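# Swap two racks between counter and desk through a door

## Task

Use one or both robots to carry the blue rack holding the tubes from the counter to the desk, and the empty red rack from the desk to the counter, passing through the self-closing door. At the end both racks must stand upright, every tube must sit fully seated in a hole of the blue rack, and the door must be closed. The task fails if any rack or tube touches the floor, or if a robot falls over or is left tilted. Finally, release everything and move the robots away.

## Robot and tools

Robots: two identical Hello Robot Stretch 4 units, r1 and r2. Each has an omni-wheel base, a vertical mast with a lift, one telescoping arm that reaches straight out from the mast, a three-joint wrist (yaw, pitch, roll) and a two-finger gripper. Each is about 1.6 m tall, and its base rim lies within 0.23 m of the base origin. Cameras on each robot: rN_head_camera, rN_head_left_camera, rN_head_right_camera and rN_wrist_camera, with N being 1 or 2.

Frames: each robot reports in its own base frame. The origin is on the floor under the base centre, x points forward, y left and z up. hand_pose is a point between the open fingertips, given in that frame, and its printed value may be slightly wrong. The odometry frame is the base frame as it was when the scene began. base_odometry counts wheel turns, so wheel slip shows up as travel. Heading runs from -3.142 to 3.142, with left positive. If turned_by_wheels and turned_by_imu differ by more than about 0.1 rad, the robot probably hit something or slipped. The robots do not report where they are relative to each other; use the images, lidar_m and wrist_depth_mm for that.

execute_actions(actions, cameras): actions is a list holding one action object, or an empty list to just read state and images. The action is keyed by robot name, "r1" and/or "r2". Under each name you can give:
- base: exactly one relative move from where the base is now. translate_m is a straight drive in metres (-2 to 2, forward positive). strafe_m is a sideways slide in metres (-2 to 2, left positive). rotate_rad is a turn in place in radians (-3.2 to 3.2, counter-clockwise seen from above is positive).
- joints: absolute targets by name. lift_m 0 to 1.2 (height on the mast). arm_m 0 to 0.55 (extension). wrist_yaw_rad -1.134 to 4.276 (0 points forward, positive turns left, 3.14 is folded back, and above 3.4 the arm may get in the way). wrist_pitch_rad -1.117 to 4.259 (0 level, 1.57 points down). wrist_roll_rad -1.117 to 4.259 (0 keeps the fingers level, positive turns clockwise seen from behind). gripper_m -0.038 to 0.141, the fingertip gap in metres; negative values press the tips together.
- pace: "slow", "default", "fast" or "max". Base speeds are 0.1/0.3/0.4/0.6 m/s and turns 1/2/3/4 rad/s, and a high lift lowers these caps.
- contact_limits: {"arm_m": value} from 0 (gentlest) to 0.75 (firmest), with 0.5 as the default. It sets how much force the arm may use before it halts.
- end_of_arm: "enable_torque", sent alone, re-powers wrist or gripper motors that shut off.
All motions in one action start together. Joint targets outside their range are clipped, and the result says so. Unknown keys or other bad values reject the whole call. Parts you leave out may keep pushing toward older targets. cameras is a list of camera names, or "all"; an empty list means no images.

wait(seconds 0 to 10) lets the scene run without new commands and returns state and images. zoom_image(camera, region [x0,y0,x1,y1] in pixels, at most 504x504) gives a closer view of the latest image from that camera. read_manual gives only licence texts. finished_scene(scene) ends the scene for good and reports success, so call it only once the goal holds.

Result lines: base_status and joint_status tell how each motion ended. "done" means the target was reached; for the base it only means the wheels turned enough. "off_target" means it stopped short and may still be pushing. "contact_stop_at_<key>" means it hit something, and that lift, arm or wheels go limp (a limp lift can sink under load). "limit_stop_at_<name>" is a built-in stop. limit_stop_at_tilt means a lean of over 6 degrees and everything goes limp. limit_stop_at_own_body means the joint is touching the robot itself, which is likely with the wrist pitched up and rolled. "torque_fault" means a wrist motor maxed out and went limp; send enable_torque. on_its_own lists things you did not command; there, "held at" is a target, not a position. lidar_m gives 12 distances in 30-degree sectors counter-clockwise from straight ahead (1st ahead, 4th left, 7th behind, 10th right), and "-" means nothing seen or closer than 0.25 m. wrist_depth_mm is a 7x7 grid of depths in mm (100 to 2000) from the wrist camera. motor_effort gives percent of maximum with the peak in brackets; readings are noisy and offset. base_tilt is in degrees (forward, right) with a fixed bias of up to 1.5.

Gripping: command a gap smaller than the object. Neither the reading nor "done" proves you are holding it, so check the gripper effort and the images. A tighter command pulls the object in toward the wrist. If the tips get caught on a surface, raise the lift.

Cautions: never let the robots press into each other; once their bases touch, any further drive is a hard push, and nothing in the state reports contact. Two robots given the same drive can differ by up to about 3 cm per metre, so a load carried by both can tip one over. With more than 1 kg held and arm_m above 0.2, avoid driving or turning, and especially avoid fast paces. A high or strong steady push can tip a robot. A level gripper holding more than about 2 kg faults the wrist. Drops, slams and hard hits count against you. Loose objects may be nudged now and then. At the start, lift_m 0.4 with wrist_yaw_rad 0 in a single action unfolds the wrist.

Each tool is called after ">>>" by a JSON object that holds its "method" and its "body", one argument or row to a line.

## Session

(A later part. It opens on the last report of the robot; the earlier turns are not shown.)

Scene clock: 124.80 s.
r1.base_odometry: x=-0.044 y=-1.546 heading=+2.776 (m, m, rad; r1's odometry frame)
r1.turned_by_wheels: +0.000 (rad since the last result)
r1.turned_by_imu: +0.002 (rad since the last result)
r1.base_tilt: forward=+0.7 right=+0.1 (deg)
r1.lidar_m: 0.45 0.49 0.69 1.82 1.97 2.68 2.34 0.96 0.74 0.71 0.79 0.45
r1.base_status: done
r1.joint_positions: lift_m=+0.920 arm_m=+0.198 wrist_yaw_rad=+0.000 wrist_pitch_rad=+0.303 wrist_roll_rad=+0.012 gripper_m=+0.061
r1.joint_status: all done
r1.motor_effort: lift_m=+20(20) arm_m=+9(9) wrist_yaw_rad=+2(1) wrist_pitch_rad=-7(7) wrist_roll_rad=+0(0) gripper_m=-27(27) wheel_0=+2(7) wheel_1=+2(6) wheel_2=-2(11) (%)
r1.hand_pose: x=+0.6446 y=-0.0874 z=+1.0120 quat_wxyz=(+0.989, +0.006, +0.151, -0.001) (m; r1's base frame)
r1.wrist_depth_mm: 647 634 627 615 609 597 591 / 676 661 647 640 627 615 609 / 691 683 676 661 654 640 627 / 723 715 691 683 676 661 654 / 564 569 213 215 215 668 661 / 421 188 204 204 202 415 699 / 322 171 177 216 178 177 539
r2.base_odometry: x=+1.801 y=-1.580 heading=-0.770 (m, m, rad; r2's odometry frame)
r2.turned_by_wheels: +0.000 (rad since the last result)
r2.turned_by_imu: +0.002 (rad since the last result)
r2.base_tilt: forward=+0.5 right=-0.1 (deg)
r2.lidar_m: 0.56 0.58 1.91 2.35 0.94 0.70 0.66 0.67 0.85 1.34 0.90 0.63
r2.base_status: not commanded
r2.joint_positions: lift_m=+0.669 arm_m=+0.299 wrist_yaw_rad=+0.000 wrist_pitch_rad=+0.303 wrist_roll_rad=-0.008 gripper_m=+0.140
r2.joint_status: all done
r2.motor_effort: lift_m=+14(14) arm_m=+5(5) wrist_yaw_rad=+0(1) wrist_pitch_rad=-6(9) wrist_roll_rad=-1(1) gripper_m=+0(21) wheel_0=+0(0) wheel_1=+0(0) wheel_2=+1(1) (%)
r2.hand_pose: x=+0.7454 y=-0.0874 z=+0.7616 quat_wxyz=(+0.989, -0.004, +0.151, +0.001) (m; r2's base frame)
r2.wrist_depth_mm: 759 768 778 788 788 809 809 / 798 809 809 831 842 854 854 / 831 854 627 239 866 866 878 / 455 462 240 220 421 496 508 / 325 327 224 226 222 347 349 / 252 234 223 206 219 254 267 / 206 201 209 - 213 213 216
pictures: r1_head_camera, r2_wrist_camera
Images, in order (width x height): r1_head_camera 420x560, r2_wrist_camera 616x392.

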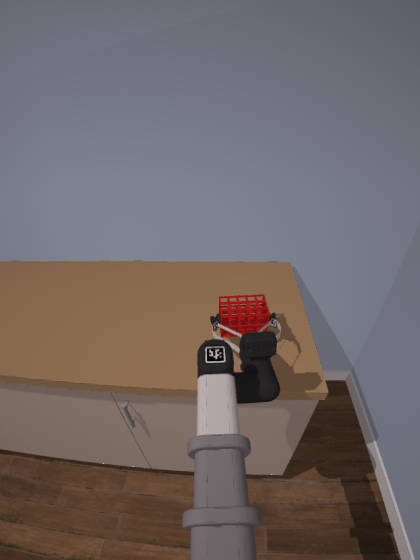

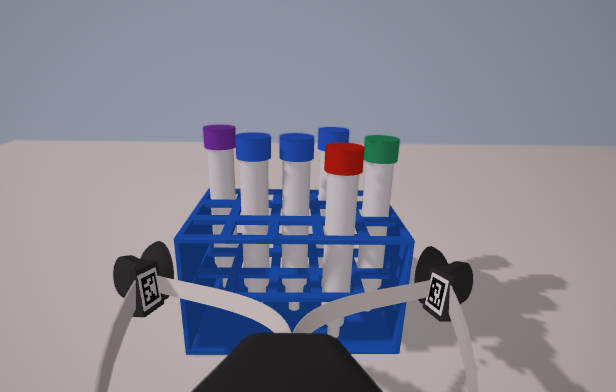

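>>> {"method": "execute_actions", "body": {
  "actions": [
    {"r1":{"base":{"strafe_m":0.2},"joints":{"lift_m":0.88}},"r2":{"joints":{"arm_m":0.0}}}
  ],
  "cameras": []
}}

>>> {"method": "execute_actions", "body": {
  "actions": [
    {"r1":{"joints":{"lift_m":0.858},"pace":"slow"}}
  ],
  "cameras": []
}}

>>> {"method": "execute_actions", "body": {
  "actions": [
    {"r1":{"joints":{"gripper_m":0.14}}}
  ],
  "cameras": []
}}

>>> {"method": "execute_actions", "body": {
  "actions": [
    {"r1":{"joints":{"arm_m":0.0},"base":{"translate_m":-0.1}}}
  ],
  "cameras": ["r1_head_right_camera","r1_wrist_camera","r2_wrist_camera","r2_head_left_camera"]
}}

Scene clock: 127.47 s.
r1.base_odometry: x=-0.115 y=-1.733 heading=+2.776 (m, m, rad; r1's odometry frame)
r1.turned_by_wheels: +0.000 (rad since the last result)
r1.turned_by_imu: +0.001 (rad since the last result)
r1.base_tilt: forward=+0.8 right=+0.2 (deg)
r1.lidar_m: 0.46 0.50 0.76 1.61 1.79 2.55 2.63 1.23 0.93 0.93 0.63 0.48
r1.base_status: done
r1.joint_positions: lift_m=+0.880 arm_m=+0.198 wrist_yaw_rad=+0.000 wrist_pitch_rad=+0.303 wrist_roll_rad=+0.012 gripper_m=+0.061
r1.joint_status: all done
r1.motor_effort: lift_m=+16(21) arm_m=+9(9) wrist_yaw_rad=+2(3) wrist_pitch_rad=-7(8) wrist_roll_rad=+0(1) gripper_m=-27(26) wheel_0=-1(9) wheel_1=-1(10) wheel_2=+0(2) (%)
r1.hand_pose: x=+0.6446 y=-0.0874 z=+0.9723 quat_wxyz=(+0.989, +0.006, +0.151, -0.001) (m; r1's base frame)
r1.wrist_depth_mm: 661 647 634 627 621 609 597 / 691 668 661 654 647 634 627 / 715 699 699 676 661 661 647 / 723 715 699 691 683 676 668 / 462 459 213 214 214 459 455 / 343 188 203 203 203 340 342 / 264 171 177 216 178 177 265
r2.base_odometry: x=+1.801 y=-1.580 heading=-0.770 (m, m, rad; r2's odometry frame)
r2.turned_by_wheels: +0.000 (rad since the last result)
r2.turned_by_imu: +0.001 (rad since the last result)
r2.base_tilt: forward=+0.4 right=-0.1 (deg)
r2.lidar_m: 0.54 0.57 1.86 2.35 0.89 0.67 0.64 0.65 0.84 1.34 0.93 0.62
r2.base_status: not commanded
r2.joint_positions: lift_m=+0.669 arm_m=+0.001 wrist_yaw_rad=+0.000 wrist_pitch_rad=+0.302 wrist_roll_rad=-0.008 gripper_m=+0.140
r2.joint_status: all done
r2.motor_effort: lift_m=+14(14) arm_m=-6(6) wrist_yaw_rad=+1(0) wrist_pitch_rad=-6(7) wrist_roll_rad=+0(1) gripper_m=+0(1) wheel_0=+0(0) wheel_1=+0(1) wheel_2=+1(1) (%)
r2.hand_pose: x=+0.4473 y=-0.0874 z=+0.7617 quat_wxyz=(+0.989, -0.004, +0.151, +0.001) (m; r2's base frame)
r2.wrist_depth_mm: 1008 1025 1042 1042 1060 1078 1078 / 1060 1078 1098 1078 1118 1118 1138 / 788 798 820 508 891 931 931 / 462 473 477 488 496 508 517 / 373 364 384 392 392 399 1336 / 1281 759 1255 1336 1281 1336 1397 / 1098 1025 1118 - 1160 1138 1078
pictures: none
No camera images: the call's "cameras" was empty. Leave "cameras" out to get every camera's image.

Scene clock: 128.40 s.
r1.base_odometry: x=-0.115 y=-1.733 heading=+2.776 (m, m, rad; r1's odometry frame)
r1.turned_by_wheels: +0.000 (rad since the last result)
r1.turned_by_imu: +0.000 (rad since the last result)
r1.base_tilt: forward=+0.8 right=+0.1 (deg)
r1.lidar_m: 0.46 0.52 0.74 1.62 1.75 2.59 2.63 1.25 0.95 0.91 0.61 0.48
r1.base_status: not commanded
r1.joint_positions: lift_m=+0.858 arm_m=+0.198 wrist_yaw_rad=+0.000 wrist_pitch_rad=+0.303 wrist_roll_rad=+0.012 gripper_m=+0.061
r1.joint_status: all done
r1.motor_effort: lift_m=+16(16) arm_m=+9(9) wrist_yaw_rad=+3(2) wrist_pitch_rad=-7(8) wrist_roll_rad=-1(1) gripper_m=-28(26) wheel_0=-1(1) wheel_1=-1(1) wheel_2=+0(0) (%)
r1.hand_pose: x=+0.6446 y=-0.0874 z=+0.9503 quat_wxyz=(+0.989, +0.006, +0.151, -0.001) (m; r1's base frame)
r1.wrist_depth_mm: 661 647 640 627 621 609 603 / 683 668 661 654 640 634 621 / 715 699 691 676 661 661 647 / 627 627 627 609 609 621 609 / 404 404 213 213 215 399 399 / 303 187 204 203 203 297 300 / 232 171 177 216 178 177 233
r2.base_odometry: x=+1.801 y=-1.580 heading=-0.770 (m, m, rad; r2's odometry frame)
r2.turned_by_wheels: +0.000 (rad since the last result)
r2.turned_by_imu: +0.000 (rad since the last result)
r2.base_tilt: forward=+0.4 right=+0.0 (deg)
r2.lidar_m: 0.55 0.58 1.89 2.37 0.89 0.71 0.64 0.65 0.85 1.34 0.94 0.61
r2.base_status: not commanded
r2.joint_positions: lift_m=+0.669 arm_m=+0.001 wrist_yaw_rad=+0.000 wrist_pitch_rad=+0.302 wrist_roll_rad=-0.008 gripper_m=+0.140
r2.joint_status: not commanded
r2.motor_effort: lift_m=+13(14) arm_m=-6(5) wrist_yaw_rad=+1(1) wrist_pitch_rad=-6(6) wrist_roll_rad=+0(1) gripper_m=-1(1) wheel_0=+0(0) wheel_1=+0(1) wheel_2=+0(1) (%)
r2.hand_pose: x=+0.4473 y=-0.0874 z=+0.7617 quat_wxyz=(+0.989, -0.004, +0.151, +0.001) (m; r2's base frame)
r2.wrist_depth_mm: 1008 1042 1042 1060 1060 1078 1078 / 1078 1060 1078 1078 1118 1138 1160 / 788 798 831 504 891 917 960 / 459 473 477 488 500 512 517 / 373 364 384 387 392 397 1366 / 1281 759 1281 1308 1281 1366 1397 / 1118 1008 1138 - 1160 1160 1098
pictures: none
No camera images: the call's "cameras" was empty. Leave "cameras" out to get every camera's image.

Scene clock: 130.20 s.
r1.base_odometry: x=-0.115 y=-1.733 heading=+2.776 (m, m, rad; r1's odometry frame)
r1.turned_by_wheels: +0.000 (rad since the last result)
r1.turned_by_imu: +0.001 (rad since the last result)
r1.base_tilt: forward=+0.8 right=+0.1 (deg)
r1.lidar_m: 0.47 0.49 0.76 1.63 1.74 2.60 2.62 1.23 0.96 0.92 0.63 0.49
r1.base_status: not commanded
r1.joint_positions: lift_m=+0.858 arm_m=+0.198 wrist_yaw_rad=+0.000 wrist_pitch_rad=+0.303 wrist_roll_rad=+0.012 gripper_m=+0.140
r1.joint_status: all done
r1.motor_effort: lift_m=+16(16) arm_m=+9(9) wrist_yaw_rad=+2(2) wrist_pitch_rad=-7(6) wrist_roll_rad=-1(0) gripper_m=+0(22) wheel_0=-1(1) wheel_1=-1(1) wheel_2=+0(0) (%)
r1.hand_pose: x=+0.6446 y=-0.0874 z=+0.9504 quat_wxyz=(+0.989, +0.006, +0.151, -0.001) (m; r1's base frame)
r1.wrist_depth_mm: 668 640 640 634 621 621 609 / 683 676 661 647 634 634 621 / 715 707 683 676 668 647 640 / 627 627 627 627 615 621 609 / 407 407 229 229 246 402 407 / 304 207 234 251 225 271 300 / 241 221 208 160 216 229 239
r2.base_odometry: x=+1.801 y=-1.580 heading=-0.770 (m, m, rad; r2's odometry frame)
r2.turned_by_wheels: +0.000 (rad since the last result)
r2.turned_by_imu: +0.001 (rad since the last result)
r2.base_tilt: forward=+0.4 right=-0.1 (deg)
r2.lidar_m: 0.57 0.55 1.89 2.37 0.88 0.69 0.65 0.67 0.83 1.35 0.92 0.60
r2.base_status: not commanded
r2.joint_positions: lift_m=+0.669 arm_m=+0.001 wrist_yaw_rad=+0.000 wrist_pitch_rad=+0.302 wrist_roll_rad=-0.008 gripper_m=+0.140
r2.joint_status: not commanded
r2.motor_effort: lift_m=+14(14) arm_m=-6(5) wrist_yaw_rad=+1(1) wrist_pitch_rad=-6(6) wrist_roll_rad=+1(1) gripper_m=+2(0) wheel_0=+0(0) wheel_1=+0(0) wheel_2=+1(1) (%)
r2.hand_pose: x=+0.4473 y=-0.0874 z=+0.7617 quat_wxyz=(+0.989, -0.004, +0.151, +0.001) (m; r2's base frame)
r2.wrist_depth_mm: 1025 1008 1025 1042 1078 1078 1078 / 1060 1078 1078 1078 1118 1118 1160 / 788 809 820 508 866 917 960 / 462 469 477 488 496 504 512 / 370 364 384 389 392 399 1308 / 1255 759 1281 1281 1281 1281 1366 / 1118 1042 1118 - 1160 1160 1098
pictures: none
No camera images: the call's "cameras" was empty. Leave "cameras" out to get every camera's image.

Scene clock: 131.90 s.
r1.base_odometry: x=-0.022 y=-1.768 heading=+2.776 (m, m, rad; r1's odometry frame)
r1.turned_by_wheels: +0.000 (rad since the last result)
r1.turned_by_imu: +0.000 (rad since the last result)
r1.base_tilt: forward=+0.9 right=+0.2 (deg)
r1.lidar_m: 0.55 0.61 0.89 1.61 1.76 2.60 2.52 1.17 0.94 0.92 1.00 0.58
r1.base_status: done
r1.joint_positions: lift_m=+0.858 arm_m=+0.002 wrist_yaw_rad=+0.000 wrist_pitch_rad=+0.302 wrist_roll_rad=+0.012 gripper_m=+0.140
r1.joint_status: all done
r1.motor_effort: lift_m=+16(16) arm_m=-10(9) wrist_yaw_rad=+3(2) wrist_pitch_rad=-7(7) wrist_roll_rad=-1(1) gripper_m=+0(0) wheel_0=-4(8) wheel_1=-2(6) wheel_2=+1(14) (%)
r1.hand_pose: x=+0.4480 y=-0.0875 z=+0.9505 quat_wxyz=(+0.989, +0.006, +0.151, -0.001) (m; r1's base frame)
r1.wrist_depth_mm: 946 931 917 904 891 878 854 / 991 976 946 931 931 931 904 / 1008 991 991 960 960 931 917 / 647 647 634 535 627 621 699 / 413 413 410 407 410 410 407 / 421 213 410 373 366 355 355 / 442 399 424 160 407 397 394
r2.base_odometry: x=+1.801 y=-1.580 heading=-0.770 (m, m, rad; r2's odometry frame)
r2.turned_by_wheels: +0.000 (rad since the last result)
r2.turned_by_imu: +0.001 (rad since the last result)
r2.base_tilt: forward=+0.5 right=-0.1 (deg)
r2.lidar_m: 0.56 0.57 1.90 2.36 0.90 0.71 0.65 0.69 0.86 1.35 0.94 0.61
r2.base_status: not commanded
r2.joint_positions: lift_m=+0.669 arm_m=+0.001 wrist_yaw_rad=+0.000 wrist_pitch_rad=+0.302 wrist_roll_rad=-0.008 gripper_m=+0.140
r2.joint_status: not commanded
r2.motor_effort: lift_m=+13(13) arm_m=-6(6) wrist_yaw_rad=+1(1) wrist_pitch_rad=-6(6) wrist_roll_rad=+0(1) gripper_m=+0(1) wheel_0=+0(1) wheel_1=+0(0) wheel_2=+1(1) (%)
r2.hand_pose: x=+0.4473 y=-0.0874 z=+0.7617 quat_wxyz=(+0.989, -0.004, +0.151, +0.001) (m; r2's base frame)
r2.wrist_depth_mm: 1025 1042 1025 1042 1060 1078 1098 / 1042 1078 1078 1078 1098 1138 1160 / 778 798 831 504 878 917 946 / 462 473 480 488 496 508 517 / 373 364 382 389 389 399 1336 / 1255 759 1281 1336 1308 1336 1397 / 1098 1008 1118 - 1160 1138 1078
pictures: r1_head_right_camera, r1_wrist_camera, r2_head_left_camera, r2_wrist_camera
Images, in order (width x height): r1_head_right_camera 420x672, r1_wrist_camera 616x392, r2_head_left_camera 420x672, r2_wrist_camera 616x392.

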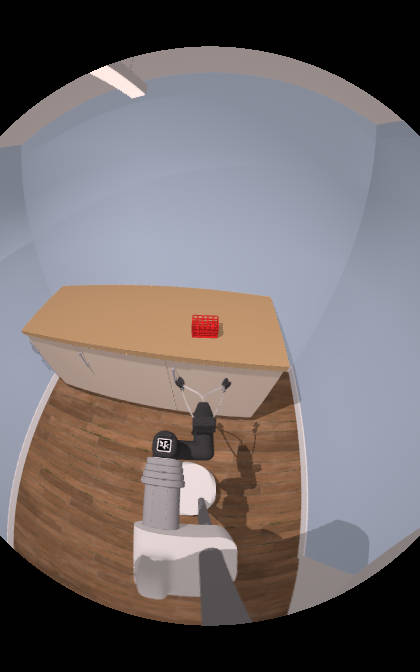

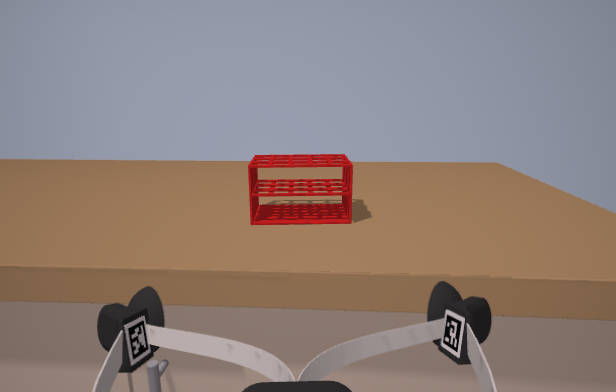

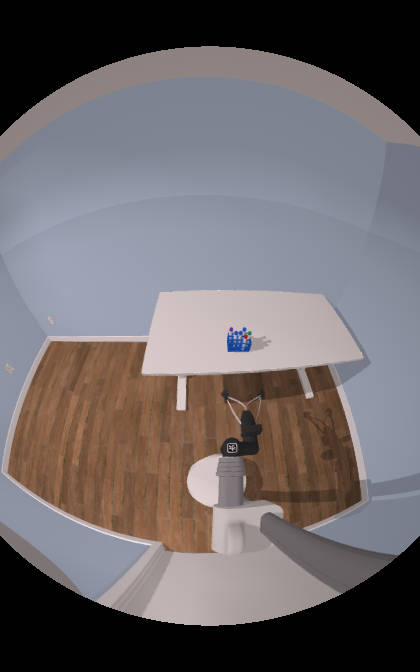

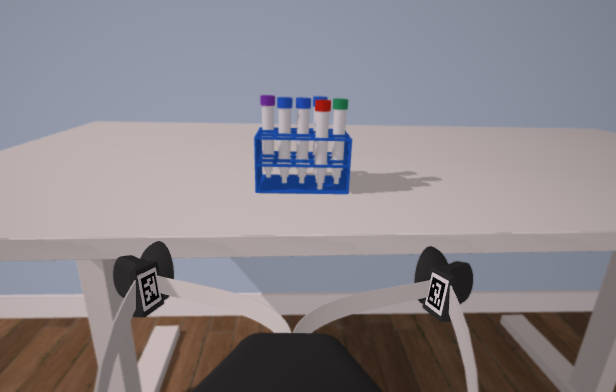

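Door distance 0.65 + desk 0.56 = 1.21, consistent with shut.

>>> {"method": "finished_scene", "body": {
  "scene": 1
}}

The scene is finished: the task was done.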